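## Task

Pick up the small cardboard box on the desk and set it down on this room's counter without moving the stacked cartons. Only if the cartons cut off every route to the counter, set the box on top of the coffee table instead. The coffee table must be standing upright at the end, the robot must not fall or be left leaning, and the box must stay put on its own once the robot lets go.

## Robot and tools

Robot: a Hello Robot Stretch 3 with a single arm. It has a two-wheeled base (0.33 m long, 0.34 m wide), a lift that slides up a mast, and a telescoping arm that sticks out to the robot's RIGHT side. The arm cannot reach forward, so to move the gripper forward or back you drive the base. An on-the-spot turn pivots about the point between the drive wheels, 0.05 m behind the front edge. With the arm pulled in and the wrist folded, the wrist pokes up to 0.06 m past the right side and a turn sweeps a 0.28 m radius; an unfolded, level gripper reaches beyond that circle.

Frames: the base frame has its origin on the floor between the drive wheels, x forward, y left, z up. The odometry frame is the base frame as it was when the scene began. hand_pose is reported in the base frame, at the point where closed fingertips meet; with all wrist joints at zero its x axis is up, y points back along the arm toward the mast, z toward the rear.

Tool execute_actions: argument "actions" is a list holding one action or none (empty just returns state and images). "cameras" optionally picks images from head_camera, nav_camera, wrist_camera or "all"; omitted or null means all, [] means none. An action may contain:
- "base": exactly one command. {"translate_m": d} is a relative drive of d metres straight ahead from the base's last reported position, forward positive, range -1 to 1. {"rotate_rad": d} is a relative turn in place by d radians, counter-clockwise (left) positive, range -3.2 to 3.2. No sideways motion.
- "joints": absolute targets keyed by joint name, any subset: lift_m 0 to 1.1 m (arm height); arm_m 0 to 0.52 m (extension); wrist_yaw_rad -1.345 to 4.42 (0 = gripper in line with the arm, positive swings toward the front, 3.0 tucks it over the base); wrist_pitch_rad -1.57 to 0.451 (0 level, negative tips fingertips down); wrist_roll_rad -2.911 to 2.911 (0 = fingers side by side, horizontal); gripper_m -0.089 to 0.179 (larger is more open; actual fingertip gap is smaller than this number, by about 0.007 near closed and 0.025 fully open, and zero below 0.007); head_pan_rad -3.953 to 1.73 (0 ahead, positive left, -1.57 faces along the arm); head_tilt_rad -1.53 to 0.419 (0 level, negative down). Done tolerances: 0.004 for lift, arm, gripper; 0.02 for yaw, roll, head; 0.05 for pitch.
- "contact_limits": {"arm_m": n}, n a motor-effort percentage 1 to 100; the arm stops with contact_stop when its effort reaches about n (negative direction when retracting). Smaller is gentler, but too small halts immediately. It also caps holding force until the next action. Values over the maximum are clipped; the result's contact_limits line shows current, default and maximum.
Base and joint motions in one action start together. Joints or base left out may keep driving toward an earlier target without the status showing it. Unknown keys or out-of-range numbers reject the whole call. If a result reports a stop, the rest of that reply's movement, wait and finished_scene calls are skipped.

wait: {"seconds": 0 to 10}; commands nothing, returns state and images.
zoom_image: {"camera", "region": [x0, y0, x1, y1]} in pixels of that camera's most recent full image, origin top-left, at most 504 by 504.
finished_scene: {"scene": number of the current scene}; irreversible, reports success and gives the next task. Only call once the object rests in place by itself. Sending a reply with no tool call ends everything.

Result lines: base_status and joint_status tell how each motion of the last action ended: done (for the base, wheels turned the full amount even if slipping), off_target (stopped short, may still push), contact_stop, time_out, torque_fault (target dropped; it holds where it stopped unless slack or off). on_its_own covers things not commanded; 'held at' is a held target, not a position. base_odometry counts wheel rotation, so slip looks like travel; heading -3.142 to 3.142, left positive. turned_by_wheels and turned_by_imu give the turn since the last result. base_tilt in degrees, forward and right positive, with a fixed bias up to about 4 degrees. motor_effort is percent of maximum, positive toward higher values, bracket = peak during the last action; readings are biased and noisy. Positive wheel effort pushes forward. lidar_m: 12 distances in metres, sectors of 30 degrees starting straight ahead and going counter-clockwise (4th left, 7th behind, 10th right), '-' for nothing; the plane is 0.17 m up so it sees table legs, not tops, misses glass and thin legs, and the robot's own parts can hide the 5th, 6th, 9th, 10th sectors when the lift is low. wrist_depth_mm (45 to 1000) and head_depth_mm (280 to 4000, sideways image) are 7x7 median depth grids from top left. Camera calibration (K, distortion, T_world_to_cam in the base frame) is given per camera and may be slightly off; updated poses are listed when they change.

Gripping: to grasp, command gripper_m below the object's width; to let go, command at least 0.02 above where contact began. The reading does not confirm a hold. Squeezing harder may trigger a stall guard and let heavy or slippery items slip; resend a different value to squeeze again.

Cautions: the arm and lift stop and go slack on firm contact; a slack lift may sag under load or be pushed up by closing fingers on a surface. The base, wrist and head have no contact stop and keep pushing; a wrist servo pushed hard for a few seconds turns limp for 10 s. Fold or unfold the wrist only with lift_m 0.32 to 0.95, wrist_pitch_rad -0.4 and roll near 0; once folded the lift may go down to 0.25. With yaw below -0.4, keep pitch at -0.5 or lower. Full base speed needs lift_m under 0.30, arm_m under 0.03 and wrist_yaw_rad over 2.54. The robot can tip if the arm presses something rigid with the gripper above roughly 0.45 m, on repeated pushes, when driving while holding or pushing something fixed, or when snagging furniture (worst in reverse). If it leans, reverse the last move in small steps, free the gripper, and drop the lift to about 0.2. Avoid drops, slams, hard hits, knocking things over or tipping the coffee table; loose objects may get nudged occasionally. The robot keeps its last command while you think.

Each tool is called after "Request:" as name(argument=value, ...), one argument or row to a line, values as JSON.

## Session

Request:
execute_actions(
  actions=[
    {"joints": {"head_tilt_rad": -0.4}},
  ],
  cameras=["nav_camera"],
)

Scene clock: 0.80 s.
base_odometry: x=+0.000 y=+0.000 heading=+0.000 (m, m, rad; odometry frame)
turned_by_wheels: +0.000 (rad since the last result)
turned_by_imu: +0.000 (rad since the last result)
base_tilt: forward=+0.2 right=-1.9 (deg)
lidar_m: 1.80 1.43 1.30 1.05 1.04 1.11 0.75 0.75 0.87 1.20 2.74 2.02
head_depth_mm: 2032 2237 2506 2360 2147 1674 1356 / 1903 2121 2296 1996 2177 1667 1348 / 1816 1996 2147 1686 2093 1653 1343 / 1745 1897 2020 1553 2157 1639 1343 / 1675 1814 1934 1520 2140 1641 1335 / 1594 1719 1851 1412 2124 1630 1325 / 1537 1657 1762 1318 2026 1622 1321
base_status: not commanded
joint_positions: lift_m=+0.353 arm_m=+0.002 wrist_yaw_rad=+3.112 wrist_pitch_rad=-0.499 wrist_roll_rad=+0.002 gripper_m=+0.037 head_pan_rad=+0.012 head_tilt_rad=-0.395
joint_status: all done
motor_effort: left_wheel=-1(1) right_wheel=+0(0) lift_m=+32(32) arm_m=-1(0) wrist_yaw_rad=+0(0) wrist_pitch_rad=+4(4) wrist_roll_rad=+1(1) gripper_m=+0(0) head_pan_rad=+0(0) head_tilt_rad=-2(17) (%)
hand_pose: x=-0.0149 y=+0.0665 z=+0.3476 quat_wxyz=(+0.185, +0.688, +0.164, +0.682) (m; base frame)
wrist_depth_mm: 789 842 - - - - - / 825 901 - - - - - / 876 973 - - - 991 981 / 842 822 796 784 785 769 763 / 681 671 669 649 667 638 628 / 568 565 559 564 - 543 532 / 493 503 - - 463 468 462
pictures: nav_camera (sideways: a quarter turn counterclockwise sets it upright)
camera_calibration (this result's frames):
nav_camera: T_world_to_cam=[[0.347245, 0.0127631, 0.937687, -1.18407], [0.0627044, -0.997986, -0.00963696, 0.0672856], [0.935676, 0.0621435, -0.347346, 0.398649], [0, 0, 0, 1]] pos_world=[0.0339389, 0.057489, 1.24941]
Images, in order (width x height): nav_camera 672x504.

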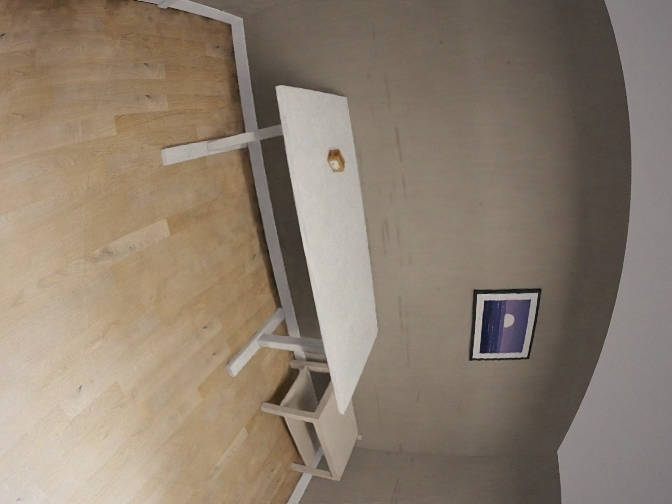

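Request:
execute_actions(
  actions=[
    {"joints": {"head_pan_rad": -2.0}},
  ],
  cameras=["nav_camera"],
)

Request:
execute_actions(
  actions=[
    {"joints": {"head_pan_rad": -3.9}},
  ],
  cameras=["nav_camera"],
)

Scene clock: 8.63 s.
base_odometry: x=+0.000 y=+0.000 heading=+0.000 (m, m, rad; odometry frame)
turned_by_wheels: +0.000 (rad since the last result)
turned_by_imu: +0.001 (rad since the last result)
base_tilt: forward=+0.0 right=-1.8 (deg)
lidar_m: 1.82 1.43 1.30 1.05 1.03 1.11 0.75 0.74 0.87 1.20 2.74 2.02
head_depth_mm: 850 1028 1113 861 872 899 1179 / 738 853 964 1006 928 983 1273 / 729 783 852 939 1052 1178 1270 / 1229 949 978 1524 1177 1249 1305 / 1321 988 1034 1728 1370 1431 1337 / 1413 1092 1159 1747 1497 1580 1333 / 1342 1430 1512 1636 1809 1622 1317
base_status: not commanded
joint_positions: lift_m=+0.353 arm_m=+0.002 wrist_yaw_rad=+3.112 wrist_pitch_rad=-0.499 wrist_roll_rad=+0.002 gripper_m=+0.037 head_pan_rad=-1.993 head_tilt_rad=-0.395
joint_status: all done
motor_effort: left_wheel=+0(1) right_wheel=+0(0) lift_m=+32(32) arm_m=+1(0) wrist_yaw_rad=+1(0) wrist_pitch_rad=+4(4) wrist_roll_rad=+1(1) gripper_m=+0(1) head_pan_rad=-3(32) head_tilt_rad=-1(2) (%)
hand_pose: x=-0.0149 y=+0.0665 z=+0.3476 quat_wxyz=(+0.185, +0.688, +0.164, +0.682) (m; base frame)
wrist_depth_mm: 795 855 - - - - - / 831 909 - - - - - / 886 965 - - - 984 962 / 833 842 798 801 765 774 758 / 678 675 664 657 674 634 624 / 577 573 566 556 - 537 534 / 495 505 - - 460 475 466
pictures: nav_camera (sideways: a quarter turn counterclockwise sets it upright)
camera_calibration (this result's frames):
nav_camera: T_world_to_cam=[[-0.134615, -0.320692, 0.937569, -1.18098], [-0.931777, 0.362902, -0.00965418, 0.0733744], [-0.33715, -0.874905, -0.347665, 0.406828], [0, 0, 0, 1]] pos_world=[0.0465532, -0.0494218, 1.2494]
Images, in order (width x height): nav_camera 672x504.

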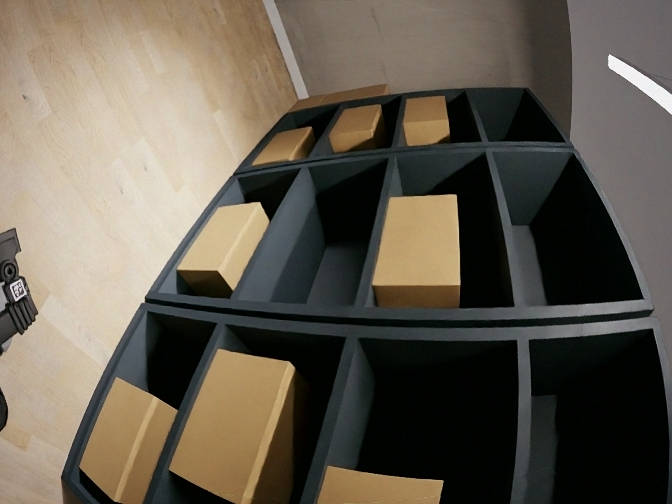

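Scene clock: 10.13 s.
base_odometry: x=+0.000 y=+0.000 heading=+0.000 (m, m, rad; odometry frame)
turned_by_wheels: +0.000 (rad since the last result)
turned_by_imu: +0.000 (rad since the last result)
base_tilt: forward=+0.3 right=-1.9 (deg)
lidar_m: 1.81 1.43 1.30 1.04 1.04 1.11 0.75 0.75 0.87 1.20 2.74 2.03
head_depth_mm: - - - - - - - / 857 - - - - - - / 882 951 1026 1121 1241 1373 - / 914 988 1076 1175 1296 1443 1338 / 951 1030 1125 1229 1374 1506 1337 / 993 1078 1181 1301 1453 1582 1321 / 1035 1124 1241 1378 1548 1615 1314
base_status: not commanded
joint_positions: lift_m=+0.353 arm_m=+0.002 wrist_yaw_rad=+3.112 wrist_pitch_rad=-0.499 wrist_roll_rad=+0.002 gripper_m=+0.037 head_pan_rad=-3.893 head_tilt_rad=-0.395
joint_status: all done
motor_effort: left_wheel=-1(1) right_wheel=+0(0) lift_m=+32(32) arm_m=-1(1) wrist_yaw_rad=+0(0) wrist_pitch_rad=+4(4) wrist_roll_rad=+1(0) gripper_m=-1(1) head_pan_rad=-2(32) head_tilt_rad=-1(1) (%)
hand_pose: x=-0.0149 y=+0.0665 z=+0.3476 quat_wxyz=(+0.185, +0.688, +0.164, +0.682) (m; base frame)
wrist_depth_mm: 779 841 - - - - - / 840 907 - - - - - / 896 959 - - - 977 992 / 840 826 821 806 793 774 779 / 683 672 660 648 666 630 623 / 569 566 560 559 - 540 532 / 494 506 - - 461 472 462
pictures: nav_camera (sideways: a quarter turn counterclockwise sets it upright)
camera_calibration (this result's frames):
nav_camera: T_world_to_cam=[[-0.259986, 0.231096, 0.937551, -1.18019], [0.644649, 0.764418, -0.0096568, 0.0637615], [-0.718912, 0.60188, -0.347714, 0.40922], [0, 0, 0, 1]] pos_world=[-0.0537439, -0.0223051, 1.2494]
Images, in order (width x height): nav_camera 672x504.

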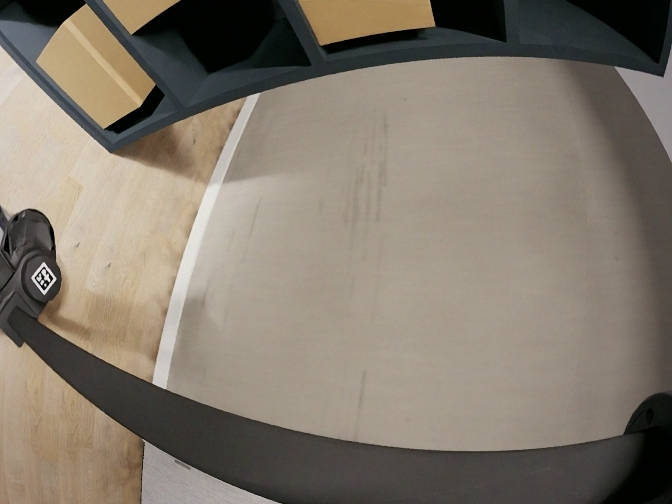

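Request:
execute_actions(
  actions=[
    {"base": {"rotate_rad": 0.294}, "joints": {"lift_m": 0.28}},
  ],
  cameras=[],
)

Request:
execute_actions(
  actions=[
    {"base": {"translate_m": 0.88}},
  ],
  cameras=[],
)

Request:
execute_actions(
  actions=[
    {"base": {"rotate_rad": 1.79}, "joints": {"head_pan_rad": -1.57, "head_tilt_rad": -0.7, "lift_m": 0.9, "wrist_pitch_rad": -0.4}},
  ],
  cameras=["head_camera"],
)

Scene clock: 34.23 s.
base_odometry: x=+0.000 y=+0.000 heading=+0.294 (m, m, rad; odometry frame)
turned_by_wheels: +0.294 (rad since the last result)
turned_by_imu: +0.295 (rad since the last result)
base_tilt: forward=+0.2 right=-1.9 (deg)
lidar_m: 1.43 1.67 1.08 1.03 1.04 0.81 0.74 0.75 1.04 2.03 2.75 1.81
head_depth_mm: - - - - - - - / 961 - - - - - - / 1017 1089 1170 1278 1396 1532 - / 1092 1172 1276 1388 1529 1602 1341 / 1179 1280 1400 1539 1717 1644 1329 / 1287 1415 1549 1721 1891 1631 1324 / 1420 1567 1745 1970 2063 1518 1165
base_status: done
joint_positions: lift_m=+0.280 arm_m=+0.002 wrist_yaw_rad=+3.112 wrist_pitch_rad=-0.500 wrist_roll_rad=+0.002 gripper_m=+0.037 head_pan_rad=-3.893 head_tilt_rad=-0.395
joint_status: all done
motor_effort: left_wheel=-2(8) right_wheel=+2(9) lift_m=+27(29) arm_m=-1(0) wrist_yaw_rad=+0(0) wrist_pitch_rad=+4(4) wrist_roll_rad=+1(1) gripper_m=+0(0) head_pan_rad=-4(4) head_tilt_rad=-1(2) (%)
hand_pose: x=-0.0149 y=+0.0664 z=+0.2749 quat_wxyz=(+0.186, +0.688, +0.165, +0.682) (m; base frame)
wrist_depth_mm: 889 901 - 964 981 - - / 954 - - - - - - / 947 915 - 885 844 838 830 / 723 702 683 676 672 656 641 / 571 564 561 556 557 533 531 / 481 498 - - - 457 450 / 427 - - - 390 394 391
pictures: none
No camera images: the call's "cameras" was empty. Leave "cameras" out to get every camera's image.

Scene clock: 38.87 s.
base_odometry: x=+0.842 y=+0.255 heading=+0.294 (m, m, rad; odometry frame)
turned_by_wheels: +0.000 (rad since the last result)
turned_by_imu: +0.001 (rad since the last result)
base_tilt: forward=+0.0 right=-1.8 (deg)
lidar_m: 1.01 0.59 1.22 1.11 1.13 1.45 1.62 1.64 2.07 2.64 1.14 1.09
head_depth_mm: - - - - - - - / 1056 - - - - - - / 1121 1202 1292 1411 1543 1646 - / 1204 1302 1406 1527 1679 1641 1341 / 1303 1420 1551 1702 1877 1628 1335 / 1428 1547 1720 1909 2010 1624 1326 / 1583 1732 1929 2171 2095 1621 1322
base_status: done
joint_positions: lift_m=+0.280 arm_m=+0.002 wrist_yaw_rad=+3.112 wrist_pitch_rad=-0.500 wrist_roll_rad=+0.002 gripper_m=+0.037 head_pan_rad=-3.893 head_tilt_rad=-0.396
joint_status: not commanded
motor_effort: left_wheel=-2(4) right_wheel=+2(9) lift_m=+28(27) arm_m=+0(1) wrist_yaw_rad=+1(1) wrist_pitch_rad=+4(4) wrist_roll_rad=+1(1) gripper_m=-1(1) head_pan_rad=-3(2) head_tilt_rad=-2(1) (%)
hand_pose: x=-0.0149 y=+0.0664 z=+0.2749 quat_wxyz=(+0.186, +0.688, +0.165, +0.682) (m; base frame)
wrist_depth_mm: 967 999 - - - - - / - - - - - - - / 941 896 - 858 868 846 815 / 723 708 676 673 663 654 642 / 579 576 561 553 566 540 484 / 487 496 - - - 442 439 / 430 - - - 391 396 390
pictures: none
No camera images: the call's "cameras" was empty. Leave "cameras" out to get every camera's image.

Scene clock: 45.33 s.
base_odometry: x=+0.842 y=+0.255 heading=+2.084 (m, m, rad; odometry frame)
turned_by_wheels: +1.790 (rad since the last result)
turned_by_imu: +1.793 (rad since the last result)
base_tilt: forward=+0.1 right=-1.6 (deg)
lidar_m: 1.11 1.20 1.64 1.62 1.73 2.68 1.52 1.14 1.03 0.59 0.59 1.13
head_depth_mm: 829 936 1039 865 745 - 535 / 834 946 1045 861 741 - 1103 / 841 956 1056 856 718 - 1097 / 848 962 1045 845 710 - - / 855 972 1052 839 706 - 1104 / 860 980 1057 832 701 - 1079 / 867 985 1099 828 681 577 1082
base_status: done
joint_positions: lift_m=+0.900 arm_m=+0.002 wrist_yaw_rad=+3.112 wrist_pitch_rad=-0.422 wrist_roll_rad=+0.002 gripper_m=+0.037 head_pan_rad=-1.577 head_tilt_rad=-0.692
joint_status: all done
motor_effort: left_wheel=-2(9) right_wheel=+2(6) lift_m=+37(40) arm_m=+0(1) wrist_yaw_rad=+1(1) wrist_pitch_rad=+6(7) wrist_roll_rad=+1(1) gripper_m=-1(1) head_pan_rad=+2(34) head_tilt_rad=-2(16) (%)
hand_pose: x=-0.0146 y=+0.0770 z=+0.9116 quat_wxyz=(+0.159, +0.694, +0.138, +0.689) (m; base frame)
wrist_depth_mm: - - - - - - - / - - - - - - - / - - - - - - - / - - - - - - - / - - - - - - - / - - - - - - - / - - - - - - -
pictures: head_camera (sideways: a quarter turn clockwise sets it upright)
camera_calibration (this result's frames):
head_camera: T_world_to_cam=[[-0.014693, 0.671085, -0.741235, 0.983659], [0.998275, -0.032299, -0.0490303, 0.0602937], [-0.0568446, -0.740677, -0.669452, 0.83162], [0, 0, 0, 1]] pos_world=[0.00153633, -0.0422094, 1.28881]
Images, in order (width x height): head_camera 896x504.

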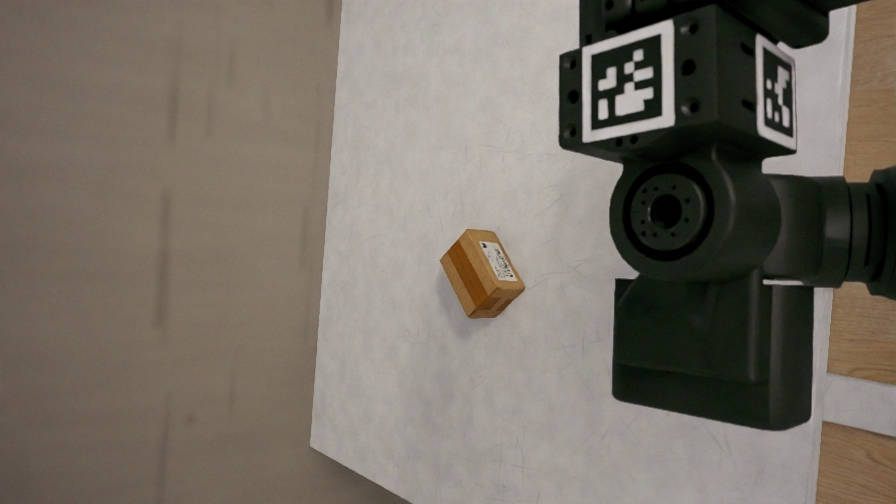

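Request:
execute_actions(
  actions=[
    {"joints": {"wrist_yaw_rad": 0.0, "gripper_m": 0.14}},
  ],
  cameras=[],
)

Request:
execute_actions(
  actions=[
    {"joints": {"wrist_pitch_rad": -1.5, "lift_m": 1.0, "arm_m": 0.43}},
  ],
  cameras=["wrist_camera"],
)

Scene clock: 60.40 s.
base_odometry: x=+0.842 y=+0.255 heading=+2.084 (m, m, rad; odometry frame)
turned_by_wheels: +0.000 (rad since the last result)
turned_by_imu: +0.001 (rad since the last result)
base_tilt: forward=+0.0 right=-1.9 (deg)
lidar_m: 1.12 1.20 1.64 1.62 1.74 2.67 1.52 1.14 1.03 0.59 0.59 1.13
head_depth_mm: 829 939 1041 866 747 - - / 833 947 1047 861 742 - - / 841 955 1050 853 - - - / 846 965 1046 845 - - - / 856 972 1054 842 670 578 1088 / 859 976 1065 831 683 582 1049 / 866 986 1094 829 681 578 1077
base_status: not commanded
joint_positions: lift_m=+0.900 arm_m=+0.002 wrist_yaw_rad=+0.002 wrist_pitch_rad=-0.422 wrist_roll_rad=+0.002 gripper_m=+0.140 head_pan_rad=-1.577 head_tilt_rad=-0.692
joint_status: all done
motor_effort: left_wheel=-2(2) right_wheel=+2(2) lift_m=+37(36) arm_m=+0(1) wrist_yaw_rad=-2(2) wrist_pitch_rad=+6(6) wrist_roll_rad=+1(1) gripper_m=-1(82) head_pan_rad=+3(1) head_tilt_rad=-2(3) (%)
hand_pose: x=-0.0210 y=-0.3708 z=+0.9116 quat_wxyz=(+0.691, +0.149, -0.692, -0.148) (m; base frame)
wrist_depth_mm: 756 746 725 690 656 638 625 / 841 803 784 737 718 695 671 / 918 898 809 791 757 730 710 / - 990 604 585 578 570 560 / - 491 473 408 459 469 448 / - 409 386 386 378 - 370 / 347 323 330 327 324 313 315
pictures: none
No camera images: the call's "cameras" was empty. Leave "cameras" out to get every camera's image.

Scene clock: 64.73 s.
base_odometry: x=+0.842 y=+0.255 heading=+2.084 (m, m, rad; odometry frame)
turned_by_wheels: +0.000 (rad since the last result)
turned_by_imu: +0.001 (rad since the last result)
base_tilt: forward=+0.1 right=-1.9 (deg)
lidar_m: 1.11 1.19 1.64 1.62 1.74 2.68 1.52 1.14 1.02 0.59 0.59 1.13
head_depth_mm: 814 - 1034 868 707 597 537 / - 966 1051 861 703 594 544 / - 981 1052 854 698 590 542 / 820 - 1026 844 694 587 540 / 854 970 1057 838 689 583 1087 / 861 979 1061 830 684 581 1050 / 865 983 1097 828 679 578 1080
base_status: not commanded
joint_positions: lift_m=+1.000 arm_m=+0.430 wrist_yaw_rad=+0.000 wrist_pitch_rad=-1.495 wrist_roll_rad=+0.002 gripper_m=+0.140 head_pan_rad=-1.577 head_tilt_rad=-0.692
joint_status: all done
motor_effort: left_wheel=-2(2) right_wheel=+2(2) lift_m=+36(37) arm_m=+2(5) wrist_yaw_rad=+0(2) wrist_pitch_rad=-2(6) wrist_roll_rad=+1(1) gripper_m=-1(1) head_pan_rad=+2(3) head_tilt_rad=-3(4) (%)
hand_pose: x=-0.0216 y=-0.5701 z=+0.8812 quat_wxyz=(+0.518, +0.480, -0.519, -0.481) (m; base frame)
wrist_depth_mm: 322 317 314 309 305 300 298 / 326 320 316 313 306 306 300 / 329 325 319 314 311 307 303 / 331 326 323 268 314 312 308 / 336 331 325 273 321 312 309 / 337 335 329 327 321 - 312 / 344 339 333 329 325 321 314
pictures: wrist_camera
camera_calibration (this result's frames):
wrist_camera: T_world_to_cam=[[-0.998794, 0.0120493, -0.0475865, 0.034328], [0.00911211, 0.998068, 0.0614638, 0.557054], [0.0482351, 0.0609561, -0.996974, 1.07258], [0, 0, 0, 1]] pos_world=[-0.0225254, -0.621771, 1.03673]
Images, in order (width x height): wrist_camera 644x364.

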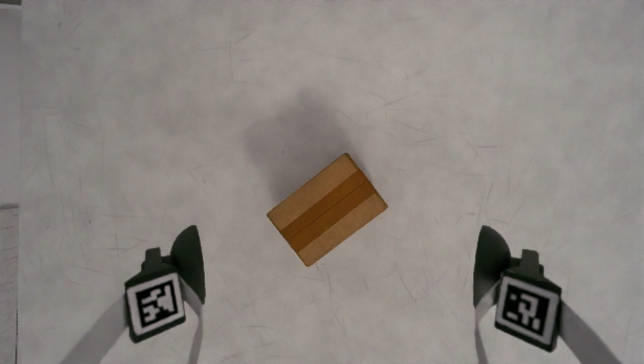

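Request:
execute_actions(
  actions=[
    {"joints": {"arm_m": 0.44, "wrist_roll_rad": 0.92, "lift_m": 0.93}},
  ],
  cameras=["wrist_camera"],
)

Scene clock: 77.07 s.
base_odometry: x=+0.842 y=+0.255 heading=+2.084 (m, m, rad; odometry frame)
turned_by_wheels: +0.000 (rad since the last result)
turned_by_imu: +0.001 (rad since the last result)
base_tilt: forward=+0.0 right=-1.9 (deg)
lidar_m: 1.12 1.20 1.64 1.62 1.74 2.67 1.52 1.14 1.02 0.59 0.60 1.13
head_depth_mm: 831 934 - - 688 596 536 / 832 908 1019 860 702 593 545 / 829 - 1042 856 698 590 542 / 847 - - 773 693 587 539 / 852 969 1048 837 690 582 1085 / 857 978 1062 832 683 581 1057 / 863 982 1094 827 680 577 1082
base_status: not commanded
joint_positions: lift_m=+0.930 arm_m=+0.440 wrist_yaw_rad=+0.000 wrist_pitch_rad=-1.495 wrist_roll_rad=+0.912 gripper_m=+0.140 head_pan_rad=-1.577 head_tilt_rad=-0.692
joint_status: all done
motor_effort: left_wheel=-2(2) right_wheel=+2(2) lift_m=+28(33) arm_m=+2(2) wrist_yaw_rad=+0(0) wrist_pitch_rad=-1(2) wrist_roll_rad=+3(3) gripper_m=+2(0) head_pan_rad=+3(1) head_tilt_rad=-2(3) (%)
hand_pose: x=-0.0216 y=-0.5798 z=+0.8116 quat_wxyz=(+0.237, +0.220, -0.694, -0.644) (m; base frame)
wrist_depth_mm: 260 254 246 238 231 227 218 / 265 257 249 241 234 228 222 / 268 261 253 246 239 231 226 / 272 267 256 203 240 233 227 / 276 272 260 201 243 237 231 / 282 275 264 205 247 - 233 / 287 278 268 260 251 246 236
pictures: wrist_camera
camera_calibration (this result's frames):
wrist_camera: T_world_to_cam=[[-0.600374, 0.792587, -0.106568, 0.540149], [0.787953, 0.60904, 0.0905561, 0.338715], [0.136678, -0.0296028, -0.990173, 0.947641], [0, 0, 0, 1]] pos_world=[-0.0721216, -0.606353, 0.965218]
Images, in order (width x height): wrist_camera 644x364.

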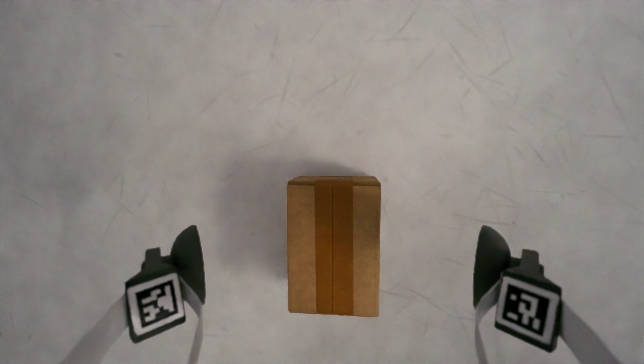

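Request:
execute_actions(
  actions=[
    {"joints": {"lift_m": 0.86}},
  ],
  cameras=[],
)

Request:
execute_actions(
  actions=[
    {"joints": {"gripper_m": 0.035}},
  ],
  cameras=[],
)

Request:
execute_actions(
  actions=[
    {"joints": {"lift_m": 0.94}},
  ],
  cameras=["wrist_camera"],
)

Scene clock: 85.50 s.
base_odometry: x=+0.842 y=+0.255 heading=+2.084 (m, m, rad; odometry frame)
turned_by_wheels: +0.000 (rad since the last result)
turned_by_imu: +0.001 (rad since the last result)
base_tilt: forward=+0.2 right=-1.8 (deg)
lidar_m: 1.11 1.20 1.64 1.62 1.74 2.68 1.52 1.14 1.03 0.59 0.59 1.13
head_depth_mm: 828 939 1037 896 - - - / 833 942 1054 - 683 594 544 / 841 929 1012 850 698 591 543 / 847 942 - 765 693 588 540 / 854 968 1058 836 687 583 1083 / 858 976 1060 833 683 582 1057 / 865 985 1100 826 679 578 1074
base_status: not commanded
joint_positions: lift_m=+0.860 arm_m=+0.440 wrist_yaw_rad=+0.000 wrist_pitch_rad=-1.495 wrist_roll_rad=+0.912 gripper_m=+0.140 head_pan_rad=-1.577 head_tilt_rad=-0.692
joint_status: all done
motor_effort: left_wheel=-2(2) right_wheel=+2(2) lift_m=+28(27) arm_m=+2(3) wrist_yaw_rad=-1(0) wrist_pitch_rad=-2(2) wrist_roll_rad=+3(3) gripper_m=+0(1) head_pan_rad=+3(2) head_tilt_rad=-3(3) (%)
hand_pose: x=-0.0216 y=-0.5798 z=+0.7416 quat_wxyz=(+0.237, +0.220, -0.694, -0.644) (m; base frame)
wrist_depth_mm: 186 182 176 170 166 162 157 / 189 185 178 173 168 164 160 / 193 187 181 175 170 166 161 / 196 189 185 176 173 167 163 / 199 193 186 130 174 170 166 / 203 198 188 132 176 - 167 / 206 200 193 134 179 176 169
pictures: none
No camera images: the call's "cameras" was empty. Leave "cameras" out to get every camera's image.

Scene clock: 87.17 s.
base_odometry: x=+0.842 y=+0.255 heading=+2.084 (m, m, rad; odometry frame)
turned_by_wheels: +0.000 (rad since the last result)
turned_by_imu: +0.000 (rad since the last result)
base_tilt: forward=+0.1 right=-1.9 (deg)
lidar_m: 1.11 1.20 1.64 1.62 1.74 2.67 1.52 1.14 1.02 0.60 0.59 1.13
head_depth_mm: 827 938 1041 897 - - - / 834 949 1056 - 684 593 544 / 840 927 1023 853 697 592 543 / 846 944 - 809 691 586 538 / 854 970 1063 838 689 584 1086 / 859 980 1057 833 684 581 1056 / 867 986 1097 828 681 577 1077
base_status: not commanded
joint_positions: lift_m=+0.860 arm_m=+0.440 wrist_yaw_rad=+0.002 wrist_pitch_rad=-1.525 wrist_roll_rad=+0.913 gripper_m=+0.036 head_pan_rad=-1.577 head_tilt_rad=-0.692
joint_status: all done
motor_effort: left_wheel=-4(8) right_wheel=+6(15) lift_m=+27(28) arm_m=+2(2) wrist_yaw_rad=-1(3) wrist_pitch_rad=+7(9) wrist_roll_rad=+3(3) gripper_m=-13(91) head_pan_rad=+3(2) head_tilt_rad=-3(3) (%)
hand_pose: x=-0.0217 y=-0.5720 z=+0.7418 quat_wxyz=(+0.234, +0.224, -0.684, -0.654) (m; base frame)
wrist_depth_mm: 181 176 174 168 165 162 158 / 183 180 176 172 168 164 160 / 187 183 179 175 171 167 163 / 191 187 181 176 173 170 166 / 195 190 186 127 125 173 168 / 198 194 189 129 127 175 172 / 201 199 193 131 156 178 175
pictures: none
No camera images: the call's "cameras" was empty. Leave "cameras" out to get every camera's image.

Scene clock: 88.73 s.
base_odometry: x=+0.842 y=+0.255 heading=+2.084 (m, m, rad; odometry frame)
turned_by_wheels: +0.000 (rad since the last result)
turned_by_imu: +0.000 (rad since the last result)
base_tilt: forward=+0.1 right=-1.8 (deg)
lidar_m: 1.11 1.19 1.64 1.62 1.74 2.67 1.52 1.14 1.02 0.59 0.60 1.13
head_depth_mm: 827 924 - - 688 597 537 / 833 - 1025 857 703 593 544 / 829 - 1053 853 697 591 542 / 836 - - 774 694 587 539 / 853 973 1045 813 691 584 1086 / 859 978 1058 834 685 582 1052 / 866 987 1097 829 682 577 1079
base_status: not commanded
joint_positions: lift_m=+0.940 arm_m=+0.440 wrist_yaw_rad=+0.002 wrist_pitch_rad=-1.502 wrist_roll_rad=+0.913 gripper_m=+0.036 head_pan_rad=-1.577 head_tilt_rad=-0.692
joint_status: all done
motor_effort: left_wheel=-2(4) right_wheel=+2(5) lift_m=+37(40) arm_m=+3(2) wrist_yaw_rad=-1(2) wrist_pitch_rad=+0(7) wrist_roll_rad=+3(3) gripper_m=-12(13) head_pan_rad=+4(3) head_tilt_rad=-2(2) (%)
hand_pose: x=-0.0216 y=-0.5781 z=+0.8212 quat_wxyz=(+0.237, +0.221, -0.691, -0.646) (m; base frame)
wrist_depth_mm: 268 262 253 247 241 234 228 / 274 267 258 250 244 236 230 / 277 271 261 254 248 240 233 / 282 274 265 254 249 244 237 / 286 279 271 127 125 247 242 / 292 283 276 129 126 252 244 / 297 289 280 131 259 254 248
pictures: wrist_camera
camera_calibration (this result's frames):
wrist_camera: T_world_to_cam=[[-0.600992, 0.792796, -0.101401, 0.535708], [0.787469, 0.609053, 0.0945915, 0.333518], [0.13675, -0.0230015, -0.990338, 0.961172], [0, 0, 0, 1]] pos_world=[-0.0721195, -0.605729, 0.974659]
Images, in order (width x height): wrist_camera 644x364.

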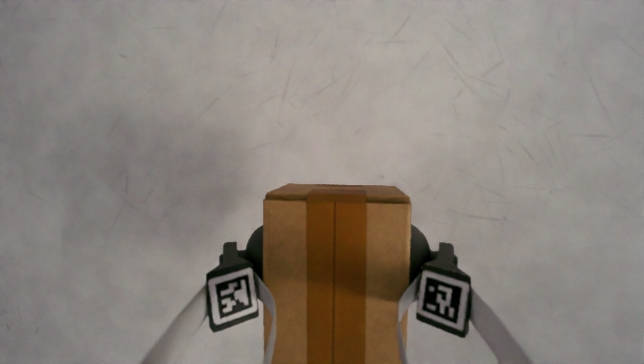

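Request:
execute_actions(
  actions=[
    {"joints": {"arm_m": 0.0, "lift_m": 0.92, "wrist_pitch_rad": -0.4, "wrist_roll_rad": 0.0}},
  ],
  cameras=[],
)

Request:
execute_actions(
  actions=[
    {"joints": {"wrist_yaw_rad": 3.0}},
  ],
  cameras=[],
)

Request:
execute_actions(
  actions=[
    {"base": {"translate_m": 0.8}, "joints": {"lift_m": 0.28, "head_pan_rad": 0.0, "head_tilt_rad": -0.5}},
  ],
  cameras=[],
)

Request:
execute_actions(
  actions=[
    {"base": {"rotate_rad": 1.57}},
  ],
  cameras=["head_camera", "nav_camera"],
)

Scene clock: 105.03 s.
base_odometry: x=+0.842 y=+0.255 heading=+2.084 (m, m, rad; odometry frame)
turned_by_wheels: +0.000 (rad since the last result)
turned_by_imu: +0.001 (rad since the last result)
base_tilt: forward=+0.0 right=-1.8 (deg)
lidar_m: 1.12 1.20 1.64 1.62 1.74 2.68 1.52 1.14 1.03 0.59 0.59 1.13
head_depth_mm: 828 938 1038 868 - - - / 835 944 1050 860 - - - / 841 954 1051 868 718 - - / 846 960 1044 874 - - - / 853 972 1054 841 674 582 1086 / 859 979 1059 832 686 581 1053 / 867 986 1096 826 679 578 1079
base_status: not commanded
joint_positions: lift_m=+0.920 arm_m=+0.002 wrist_yaw_rad=+0.001 wrist_pitch_rad=-0.430 wrist_roll_rad=+0.006 gripper_m=+0.036 head_pan_rad=-1.577 head_tilt_rad=-0.692
joint_status: all done
joint sent to its limit — the command would take arm_m past its lower limit, so that joint was sent only as far as its limit.
motor_effort: left_wheel=-2(2) right_wheel=+2(2) lift_m=+28(35) arm_m=-4(2) wrist_yaw_rad=-1(1) wrist_pitch_rad=+9(8) wrist_roll_rad=-2(2) gripper_m=-12(11) head_pan_rad=+2(3) head_tilt_rad=-3(4) (%)
hand_pose: x=-0.0213 y=-0.3701 z=+0.9301 quat_wxyz=(+0.689, +0.151, -0.693, -0.151) (m; base frame)
wrist_depth_mm: 780 735 717 692 667 641 619 / 830 811 772 752 725 691 671 / 937 904 839 778 759 754 710 / - 981 637 614 594 595 583 / - 524 496 127 125 474 463 / - 412 419 129 126 394 394 / 368 356 341 130 327 340 334
pictures: none
No camera images: the call's "cameras" was empty. Leave "cameras" out to get every camera's image.

Scene clock: 107.53 s.
base_odometry: x=+0.842 y=+0.255 heading=+2.084 (m, m, rad; odometry frame)
turned_by_wheels: +0.000 (rad since the last result)
turned_by_imu: +0.000 (rad since the last result)
base_tilt: forward=+0.2 right=-1.8 (deg)
lidar_m: 1.11 1.20 1.64 1.62 1.74 2.68 1.52 1.14 1.02 0.59 0.59 1.13
head_depth_mm: 828 942 1035 867 - - 537 / 833 945 1046 859 - - 545 / 842 952 1053 853 734 - 544 / 849 962 1049 847 729 - - / 853 971 1054 841 724 - 1087 / 861 980 1064 833 703 - 1056 / 866 988 1095 824 681 577 1074
base_status: not commanded
joint_positions: lift_m=+0.920 arm_m=+0.002 wrist_yaw_rad=+2.998 wrist_pitch_rad=-0.430 wrist_roll_rad=+0.006 gripper_m=+0.036 head_pan_rad=-1.577 head_tilt_rad=-0.692
joint_status: all done
motor_effort: left_wheel=-2(2) right_wheel=+2(2) lift_m=+28(29) arm_m=-3(2) wrist_yaw_rad=+2(4) wrist_pitch_rad=+8(9) wrist_roll_rad=-1(2) gripper_m=-12(12) head_pan_rad=+3(3) head_tilt_rad=-3(2) (%)
hand_pose: x=+0.0107 y=+0.0734 z=+0.9302 quat_wxyz=(+0.201, +0.702, +0.100, +0.676) (m; base frame)
wrist_depth_mm: - - - - - - - / - - - - - - - / - - - - - - - / - - - - - - - / - - - 127 125 - - / - - - 128 126 - - / - - - 130 - - -
pictures: none
No camera images: the call's "cameras" was empty. Leave "cameras" out to get every camera's image.

Scene clock: 115.70 s.
base_odometry: x=+0.450 y=+0.952 heading=+2.084 (m, m, rad; odometry frame)
turned_by_wheels: +0.000 (rad since the last result)
turned_by_imu: +0.002 (rad since the last result)
base_tilt: forward=+0.1 right=-1.8 (deg)
lidar_m: 0.32 0.34 0.49 1.54 1.65 2.60 1.90 0.83 0.85 0.94 0.41 0.32
head_depth_mm: - - 285 307 350 407 487 / - - 285 310 354 412 493 / - - 287 313 357 416 501 / - - 289 315 360 422 507 / - - 289 318 364 426 515 / - - 290 321 368 431 522 / - - 292 324 372 437 530
base_status: done
joint_positions: lift_m=+0.280 arm_m=+0.002 wrist_yaw_rad=+2.999 wrist_pitch_rad=-0.430 wrist_roll_rad=+0.006 gripper_m=+0.036 head_pan_rad=-0.007 head_tilt_rad=-0.506
joint_status: all done
motor_effort: left_wheel=-2(7) right_wheel=+2(7) lift_m=+28(28) arm_m=-3(3) wrist_yaw_rad=+1(3) wrist_pitch_rad=+9(9) wrist_roll_rad=-2(2) gripper_m=-11(12) head_pan_rad=+3(33) head_tilt_rad=+1(15) (%)
hand_pose: x=+0.0105 y=+0.0735 z=+0.2902 quat_wxyz=(+0.200, +0.702, +0.101, +0.676) (m; base frame)
wrist_depth_mm: - - - - - 568 360 / - - - - - 580 367 / - - - - 951 584 363 / 811 796 761 760 754 537 369 / 638 633 130 127 125 542 375 / 522 519 - 129 126 487 373 / 456 - - 130 401 417 375
pictures: none
No camera images: the call's "cameras" was empty. Leave "cameras" out to get every camera's image.

Scene clock: 118.07 s.
base_odometry: x=+0.450 y=+0.952 heading=-2.630 (m, m, rad; odometry frame)
turned_by_wheels: +1.570 (rad since the last result)
turned_by_imu: +1.567 (rad since the last result)
base_tilt: forward=+0.2 right=-1.9 (deg)
lidar_m: 1.54 1.65 2.60 1.90 0.83 0.85 0.96 0.41 0.33 0.32 0.34 0.49
head_depth_mm: 1269 1209 1159 1104 1059 1011 973 / 2206 2044 1877 1743 1636 1429 1232 / 3115 3396 3527 2498 1872 1507 1257 / 3157 3487 3710 2476 1873 1498 1250 / 1533 1666 1815 2123 1855 1499 1241 / 1452 1427 1969 1859 1842 1486 1242 / 1355 1424 1667 1844 1832 1474 1232
base_status: done
joint_positions: lift_m=+0.280 arm_m=+0.002 wrist_yaw_rad=+2.999 wrist_pitch_rad=-0.430 wrist_roll_rad=+0.006 gripper_m=+0.036 head_pan_rad=-0.007 head_tilt_rad=-0.506
joint_status: not commanded
motor_effort: left_wheel=-2(8) right_wheel=+2(11) lift_m=+28(28) arm_m=-3(3) wrist_yaw_rad=+1(1) wrist_pitch_rad=+8(9) wrist_roll_rad=-2(2) gripper_m=-11(11) head_pan_rad=+4(3) head_tilt_rad=+2(2) (%)
hand_pose: x=+0.0105 y=+0.0734 z=+0.2902 quat_wxyz=(+0.200, +0.702, +0.101, +0.676) (m; base frame)
wrist_depth_mm: - - - - - - - / - - - - - - - / - - - - - 977 941 / 695 726 766 769 758 730 723 / 635 631 131 127 125 589 580 / 527 519 - 129 126 490 483 / 456 - - 130 400 420 415
pictures: head_camera (sideways: a quarter turn clockwise sets it upright), nav_camera (sideways: a quarter turn counterclockwise sets it upright)
camera_calibration (this result's frames):
head_camera: T_world_to_cam=[[-0.522944, -0.0151837, -0.852232, 1.13146], [0.0416937, 0.998189, -0.0433681, 0.0587685], [0.851347, -0.0582118, -0.521364, 0.63343], [0, 0, 0, 1]] pos_world=[0.0499708, -0.00460928, 1.29706]
nav_camera: T_world_to_cam=[[0.4496, 0.00540483, 0.893213, -1.12666], [0.0422099, -0.998993, -0.0152015, 0.0746532], [0.892232, 0.044537, -0.449376, 0.531687], [0, 0, 0, 1]] pos_world=[0.0290094, 0.0569877, 1.24641]
Images, in order (width x height): head_camera 896x504, nav_camera 672x504.

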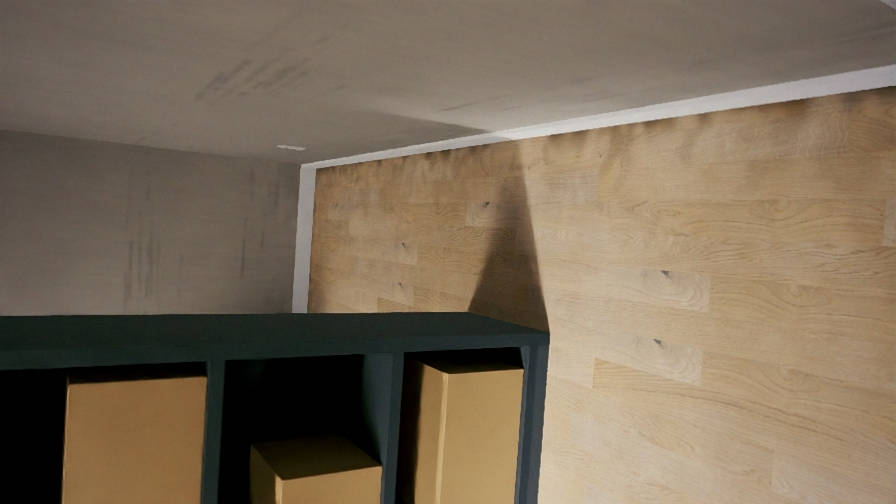

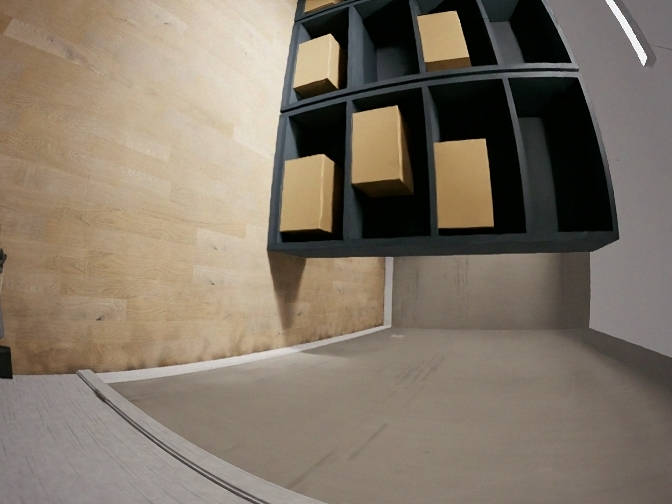

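Request:
execute_actions(
  actions=[
    {"base": {"rotate_rad": -0.1}},
  ],
  cameras=[],
)

Request:
execute_actions(
  actions=[
    {"base": {"translate_m": 1.0}},
  ],
  cameras=[],
)

Request:
execute_actions(
  actions=[
    {"base": {"translate_m": 0.5}},
  ],
  cameras=[],
)

Scene clock: 128.47 s.
base_odometry: x=+0.450 y=+0.952 heading=-2.730 (m, m, rad; odometry frame)
turned_by_wheels: -0.100 (rad since the last result)
turned_by_imu: -0.100 (rad since the last result)
base_tilt: forward=+0.3 right=-1.9 (deg)
lidar_m: 1.33 1.59 2.18 2.31 1.55 0.83 1.10 0.45 0.33 0.32 0.33 0.46
head_depth_mm: 872 865 858 854 845 837 797 / 1235 1226 1212 1198 1184 1172 1158 / 2114 2112 2049 2006 1745 1494 1257 / 3147 3455 3554 2478 1858 1502 1246 / 3151 3463 3663 2453 1851 1489 1241 / 1586 1628 1848 1954 1844 1476 1232 / 1309 1383 1932 1795 1830 1472 1226
base_status: done
joint_positions: lift_m=+0.280 arm_m=+0.002 wrist_yaw_rad=+2.999 wrist_pitch_rad=-0.430 wrist_roll_rad=+0.006 gripper_m=+0.036 head_pan_rad=-0.007 head_tilt_rad=-0.506
joint_status: not commanded
motor_effort: left_wheel=+1(7) right_wheel=-2(7) lift_m=+28(28) arm_m=-4(3) wrist_yaw_rad=+1(1) wrist_pitch_rad=+8(9) wrist_roll_rad=-2(2) gripper_m=-11(12) head_pan_rad=+2(2) head_tilt_rad=+2(2) (%)
hand_pose: x=+0.0105 y=+0.0734 z=+0.2902 quat_wxyz=(+0.200, +0.702, +0.101, +0.676) (m; base frame)
wrist_depth_mm: - - - - - - - / - - - - - - - / - - - - - 973 949 / 820 802 776 760 740 726 721 / 626 629 130 127 125 592 579 / 517 521 - 129 126 489 484 / 453 - - 130 399 421 413
pictures: none
No camera images: the call's "cameras" was empty. Leave "cameras" out to get every camera's image.

Scene clock: 133.50 s.
base_odometry: x=-0.467 y=+0.551 heading=-2.729 (m, m, rad; odometry frame)
turned_by_wheels: +0.000 (rad since the last result)
turned_by_imu: +0.002 (rad since the last result)
base_tilt: forward=+0.1 right=-1.8 (deg)
lidar_m: 1.35 0.59 0.76 2.17 2.44 1.72 1.25 0.49 0.36 0.34 0.36 0.49
head_depth_mm: 885 878 870 864 858 849 841 / 1260 1237 1230 1216 1198 1186 1165 / 2150 2115 2091 2047 1771 1505 1256 / 2268 2498 2814 2498 1856 1499 1256 / 2268 2475 2767 2463 1847 1492 1244 / 2267 2479 2749 2419 1852 1443 1243 / 2241 2467 2632 991 1004 1015 1028
base_status: done
joint_positions: lift_m=+0.280 arm_m=+0.002 wrist_yaw_rad=+2.999 wrist_pitch_rad=-0.430 wrist_roll_rad=+0.006 gripper_m=+0.036 head_pan_rad=-0.007 head_tilt_rad=-0.506
joint_status: not commanded
motor_effort: left_wheel=+1(8) right_wheel=-2(5) lift_m=+29(28) arm_m=-3(2) wrist_yaw_rad=+1(1) wrist_pitch_rad=+8(9) wrist_roll_rad=-2(2) gripper_m=-12(12) head_pan_rad=+2(2) head_tilt_rad=+1(1) (%)
hand_pose: x=+0.0105 y=+0.0734 z=+0.2902 quat_wxyz=(+0.200, +0.702, +0.101, +0.676) (m; base frame)
wrist_depth_mm: - - - - - 756 564 / - - - - - 786 553 / - - - - - 783 561 / 821 801 774 766 746 695 572 / 635 626 130 127 125 590 543 / 525 512 - 129 126 491 480 / 453 - - 130 400 419 417
pictures: none
No camera images: the call's "cameras" was empty. Leave "cameras" out to get every camera's image.

Scene clock: 136.73 s.
base_odometry: x=-0.925 y=+0.351 heading=-2.729 (m, m, rad; odometry frame)
turned_by_wheels: +0.000 (rad since the last result)
turned_by_imu: +0.001 (rad since the last result)
base_tilt: forward=+0.0 right=-1.8 (deg)
lidar_m: 1.37 0.39 0.29 0.28 3.01 2.22 1.26 0.49 0.36 0.35 0.36 0.49
head_depth_mm: 892 885 876 870 864 857 847 / 1271 1254 1242 1223 1209 1197 1178 / 1823 1969 2093 2062 1783 1497 1251 / 1846 2020 2251 2406 1872 1500 1253 / 1829 2020 2223 2386 1855 1492 1244 / 1825 2003 2240 2390 1838 1483 1242 / 1814 2005 2209 2358 1831 1474 1233
base_status: done
joint_positions: lift_m=+0.280 arm_m=+0.002 wrist_yaw_rad=+2.999 wrist_pitch_rad=-0.430 wrist_roll_rad=+0.006 gripper_m=+0.036 head_pan_rad=-0.007 head_tilt_rad=-0.506
joint_status: not commanded
motor_effort: left_wheel=+1(8) right_wheel=-2(7) lift_m=+28(28) arm_m=-3(3) wrist_yaw_rad=+1(1) wrist_pitch_rad=+8(8) wrist_roll_rad=-2(2) gripper_m=-12(11) head_pan_rad=+3(3) head_tilt_rad=+1(2) (%)
hand_pose: x=+0.0105 y=+0.0734 z=+0.2902 quat_wxyz=(+0.200, +0.702, +0.101, +0.676) (m; base frame)
wrist_depth_mm: - - - 294 297 304 315 / - - - 319 321 333 343 / - - - 356 355 365 380 / 814 786 775 367 384 409 424 / 645 625 130 127 125 459 487 / 527 519 - 129 126 492 487 / 452 - - 130 401 418 417
pictures: none
No camera images: the call's "cameras" was empty. Leave "cameras" out to get every camera's image.

Request:
execute_actions(
  actions=[
    {"base": {"translate_m": 0.8}, "joints": {"head_pan_rad": 0.9, "head_tilt_rad": -0.4}},
  ],
  cameras=["head_camera", "nav_camera"],
)

Scene clock: 157.33 s.
base_odometry: x=-1.658 y=+0.030 heading=-2.729 (m, m, rad; odometry frame)
turned_by_wheels: +0.000 (rad since the last result)
turned_by_imu: +0.002 (rad since the last result)
base_tilt: forward=+0.2 right=-1.8 (deg)
lidar_m: 1.38 1.11 1.12 1.26 0.46 0.43 1.34 0.49 0.36 0.35 0.36 0.50
head_depth_mm: 1323 1402 1465 1546 1699 1663 1341 / 1443 1538 1547 1438 1677 1650 1340 / 1602 1705 1529 1258 1433 1587 1330 / 1788 1924 1498 1258 1390 1532 1321 / 1995 2195 1481 1480 1659 1620 1322 / 2322 2522 1660 1780 1945 1614 1314 / 2712 2974 1964 2233 2076 1600 1308
base_status: done
joint_positions: lift_m=+0.280 arm_m=+0.002 wrist_yaw_rad=+2.999 wrist_pitch_rad=-0.430 wrist_roll_rad=+0.006 gripper_m=+0.036 head_pan_rad=+0.893 head_tilt_rad=-0.408
joint_status: all done
motor_effort: left_wheel=+1(8) right_wheel=-1(4) lift_m=+28(28) arm_m=-3(3) wrist_yaw_rad=+1(1) wrist_pitch_rad=+8(8) wrist_roll_rad=-2(2) gripper_m=-11(12) head_pan_rad=+3(33) head_tilt_rad=+2(8) (%)
hand_pose: x=+0.0105 y=+0.0734 z=+0.2902 quat_wxyz=(+0.200, +0.702, +0.101, +0.676) (m; base frame)
wrist_depth_mm: 431 - - - - - 827 / 436 - - - - - 899 / 425 562 - - - 971 942 / 417 583 779 773 743 735 725 / 409 577 130 127 125 587 583 / 421 514 - 129 126 491 481 / 445 - - 130 397 421 418
pictures: head_camera (sideways: a quarter turn clockwise sets it upright), nav_camera (sideways: a quarter turn counterclockwise sets it upright)
camera_calibration (this result's frames):
head_camera: T_world_to_cam=[[-0.259322, -0.352101, -0.89932, 1.19127], [-0.753364, 0.6564, -0.0397584, 0.0589243], [0.604313, 0.667205, -0.43548, 0.523186], [0, 0, 0, 1]] pos_world=[0.0371447, 0.0316958, 1.30151]
nav_camera: T_world_to_cam=[[0.219089, 0.285724, 0.932932, -1.17708], [0.809499, -0.58703, -0.0103158, 0.0636137], [0.544711, 0.757468, -0.359905, 0.417378], [0, 0, 0, 1]] pos_world=[-0.0209597, 0.0575138, 1.24901]
Images, in order (width x height): head_camera 896x504, nav_camera 672x504.

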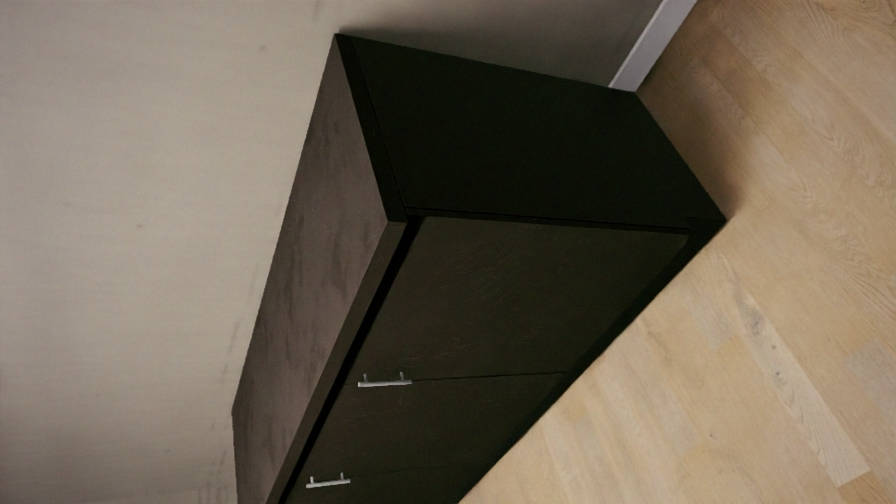

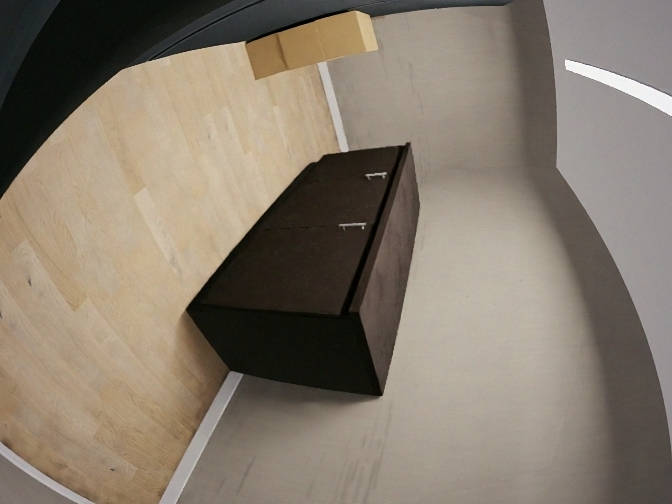

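Request:
execute_actions(
  actions=[
    {"base": {"translate_m": 0.55}},
  ],
  cameras=[],
)

Request:
execute_actions(
  actions=[
    {"base": {"rotate_rad": 1.57}},
  ],
  cameras=[],
)

Request:
execute_actions(
  actions=[
    {"base": {"translate_m": 1.0}},
  ],
  cameras=[],
)

Request:
execute_actions(
  actions=[
    {"base": {"translate_m": 0.3}, "joints": {"lift_m": 0.94, "head_pan_rad": -1.57, "head_tilt_rad": -0.6}},
  ],
  cameras=["head_camera"],
)

Scene clock: 172.40 s.
base_odometry: x=-2.161 y=-0.190 heading=-2.729 (m, m, rad; odometry frame)
turned_by_wheels: +0.000 (rad since the last result)
turned_by_imu: +0.001 (rad since the last result)
base_tilt: forward=+0.2 right=-2.0 (deg)
lidar_m: 0.83 0.86 0.81 0.94 1.24 0.92 1.09 0.50 0.36 0.35 0.37 0.50
head_depth_mm: 782 828 873 932 990 1060 1145 / 853 909 963 1032 1109 1201 1270 / 943 1007 1081 1154 1261 1378 1336 / 1053 1129 1206 1106 1249 1422 1323 / 1187 1295 1344 1012 1103 1246 1306 / 1363 1496 1463 933 997 1097 1225 / 1605 1792 1428 875 900 1005 1212
base_status: done
joint_positions: lift_m=+0.280 arm_m=+0.002 wrist_yaw_rad=+2.999 wrist_pitch_rad=-0.430 wrist_roll_rad=+0.006 gripper_m=+0.036 head_pan_rad=+0.893 head_tilt_rad=-0.408
joint_status: not commanded
motor_effort: left_wheel=+1(8) right_wheel=-1(5) lift_m=+28(28) arm_m=-3(2) wrist_yaw_rad=+1(1) wrist_pitch_rad=+8(8) wrist_roll_rad=-2(2) gripper_m=-12(11) head_pan_rad=+4(3) head_tilt_rad=+2(1) (%)
hand_pose: x=+0.0105 y=+0.0734 z=+0.2902 quat_wxyz=(+0.200, +0.702, +0.101, +0.676) (m; base frame)
wrist_depth_mm: - - - - 768 781 790 / - - - - 826 840 849 / - - - - 905 905 854 / 808 796 768 774 739 732 725 / 635 625 130 127 125 581 585 / 521 517 - 129 126 487 486 / 451 - - 130 396 422 413
pictures: none
No camera images: the call's "cameras" was empty. Leave "cameras" out to get every camera's image.

Scene clock: 174.67 s.
base_odometry: x=-2.161 y=-0.190 heading=-1.159 (m, m, rad; odometry frame)
turned_by_wheels: +1.570 (rad since the last result)
turned_by_imu: +1.567 (rad since the last result)
base_tilt: forward=+0.2 right=-1.8 (deg)
lidar_m: 0.94 1.24 0.92 1.06 0.50 0.37 0.35 0.37 0.50 0.83 0.86 0.81
head_depth_mm: 1286 1434 1659 1928 2063 1662 1346 / 1151 1284 1439 1642 1893 1651 1345 / 1045 1152 1278 1427 1639 1634 1332 / 955 1044 1149 1270 1434 1560 1325 / 878 955 1038 1145 1265 1428 1322 / 817 880 955 1043 1139 1268 1315 / 763 818 881 950 1040 1155 1270
base_status: done
joint_positions: lift_m=+0.280 arm_m=+0.002 wrist_yaw_rad=+2.999 wrist_pitch_rad=-0.430 wrist_roll_rad=+0.006 gripper_m=+0.036 head_pan_rad=+0.893 head_tilt_rad=-0.408
joint_status: not commanded
motor_effort: left_wheel=-2(8) right_wheel=+2(11) lift_m=+28(29) arm_m=-3(4) wrist_yaw_rad=+1(1) wrist_pitch_rad=+8(9) wrist_roll_rad=-2(2) gripper_m=-13(11) head_pan_rad=+4(3) head_tilt_rad=+3(2) (%)
hand_pose: x=+0.0105 y=+0.0734 z=+0.2902 quat_wxyz=(+0.200, +0.702, +0.101, +0.676) (m; base frame)
wrist_depth_mm: 467 - - - 856 869 917 / 468 - - - 921 948 980 / 459 608 - - 980 986 945 / 449 607 769 762 749 734 730 / 440 589 130 127 125 592 576 / 421 513 - 129 126 493 484 / 402 - - 130 401 418 417
pictures: none
No camera images: the call's "cameras" was empty. Leave "cameras" out to get every camera's image.

Scene clock: 179.70 s.
base_odometry: x=-1.762 y=-1.107 heading=-1.159 (m, m, rad; odometry frame)
turned_by_wheels: +0.000 (rad since the last result)
turned_by_imu: +0.001 (rad since the last result)
base_tilt: forward=+0.1 right=-1.8 (deg)
lidar_m: 0.95 1.24 0.91 0.87 0.91 1.40 1.35 1.18 0.25 0.24 0.25 0.35
head_depth_mm: 1276 1436 1613 1313 1432 1604 1349 / 1152 1277 1442 1403 1504 1573 1338 / 1044 1146 1270 1429 1614 1635 1335 / 953 1042 1142 1273 1428 1554 1326 / 879 951 1041 1142 1264 1413 1319 / 813 878 949 1036 1134 1263 1312 / 761 813 875 947 1033 1133 1240
base_status: done
joint_positions: lift_m=+0.280 arm_m=+0.002 wrist_yaw_rad=+2.999 wrist_pitch_rad=-0.430 wrist_roll_rad=+0.006 gripper_m=+0.036 head_pan_rad=+0.893 head_tilt_rad=-0.408
joint_status: not commanded
motor_effort: left_wheel=-3(6) right_wheel=+3(7) lift_m=+28(28) arm_m=-3(2) wrist_yaw_rad=+1(2) wrist_pitch_rad=+8(8) wrist_roll_rad=-2(2) gripper_m=-11(12) head_pan_rad=+3(2) head_tilt_rad=+2(3) (%)
hand_pose: x=+0.0105 y=+0.0734 z=+0.2902 quat_wxyz=(+0.200, +0.702, +0.101, +0.676) (m; base frame)
wrist_depth_mm: 769 - 802 828 857 874 891 / 813 - 864 896 915 968 994 / 905 905 920 959 984 998 958 / 819 795 765 773 750 728 720 / 642 624 130 127 125 585 577 / 525 515 - 129 126 490 484 / 451 - - 130 400 420 414
pictures: none
No camera images: the call's "cameras" was empty. Leave "cameras" out to get every camera's image.

Scene clock: 186.53 s.
base_odometry: x=-1.642 y=-1.382 heading=-1.159 (m, m, rad; odometry frame)
turned_by_wheels: +0.000 (rad since the last result)
turned_by_imu: +0.001 (rad since the last result)
base_tilt: forward=+0.2 right=-1.8 (deg)
lidar_m: 0.95 0.99 0.90 0.87 0.91 1.24 1.65 0.34 0.25 0.24 0.25 0.35
head_depth_mm: 683 767 834 660 551 - 506 / 681 762 833 654 547 - 502 / 681 762 831 648 524 - - / 680 760 829 641 514 - - / 677 757 825 638 511 - 493 / 676 755 816 633 500 - 491 / 674 752 809 626 497 411 450
base_status: done
joint_positions: lift_m=+0.940 arm_m=+0.002 wrist_yaw_rad=+2.999 wrist_pitch_rad=-0.430 wrist_roll_rad=+0.006 gripper_m=+0.036 head_pan_rad=-1.563 head_tilt_rad=-0.593
joint_status: all done
motor_effort: left_wheel=-2(8) right_wheel=+2(8) lift_m=+37(38) arm_m=-3(3) wrist_yaw_rad=+1(1) wrist_pitch_rad=+8(9) wrist_roll_rad=-2(2) gripper_m=-12(11) head_pan_rad=-2(33) head_tilt_rad=-2(13) (%)
hand_pose: x=+0.0105 y=+0.0734 z=+0.9499 quat_wxyz=(+0.200, +0.702, +0.101, +0.676) (m; base frame)
wrist_depth_mm: 758 - 814 820 854 879 913 / 821 - 879 894 927 950 924 / 902 901 946 972 - - 860 / 946 - - - - - 866 / - - 130 127 125 - 925 / - - - 129 126 - - / - - - 130 - - -
pictures: head_camera (sideways: a quarter turn clockwise sets it upright)
camera_calibration (this result's frames):
head_camera: T_world_to_cam=[[-0.0235051, 0.594797, -0.803532, 1.06492], [0.998667, -0.0229825, -0.0462256, 0.056646], [-0.045962, -0.803547, -0.593464, 0.732706], [0, 0, 0, 1]] pos_world=[0.00213721, -0.043343, 1.29315]
Images, in order (width x height): head_camera 896x504.

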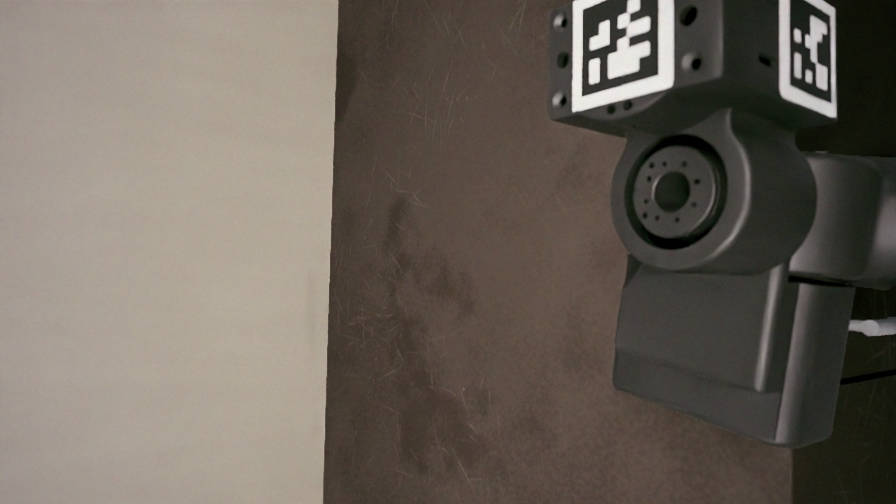

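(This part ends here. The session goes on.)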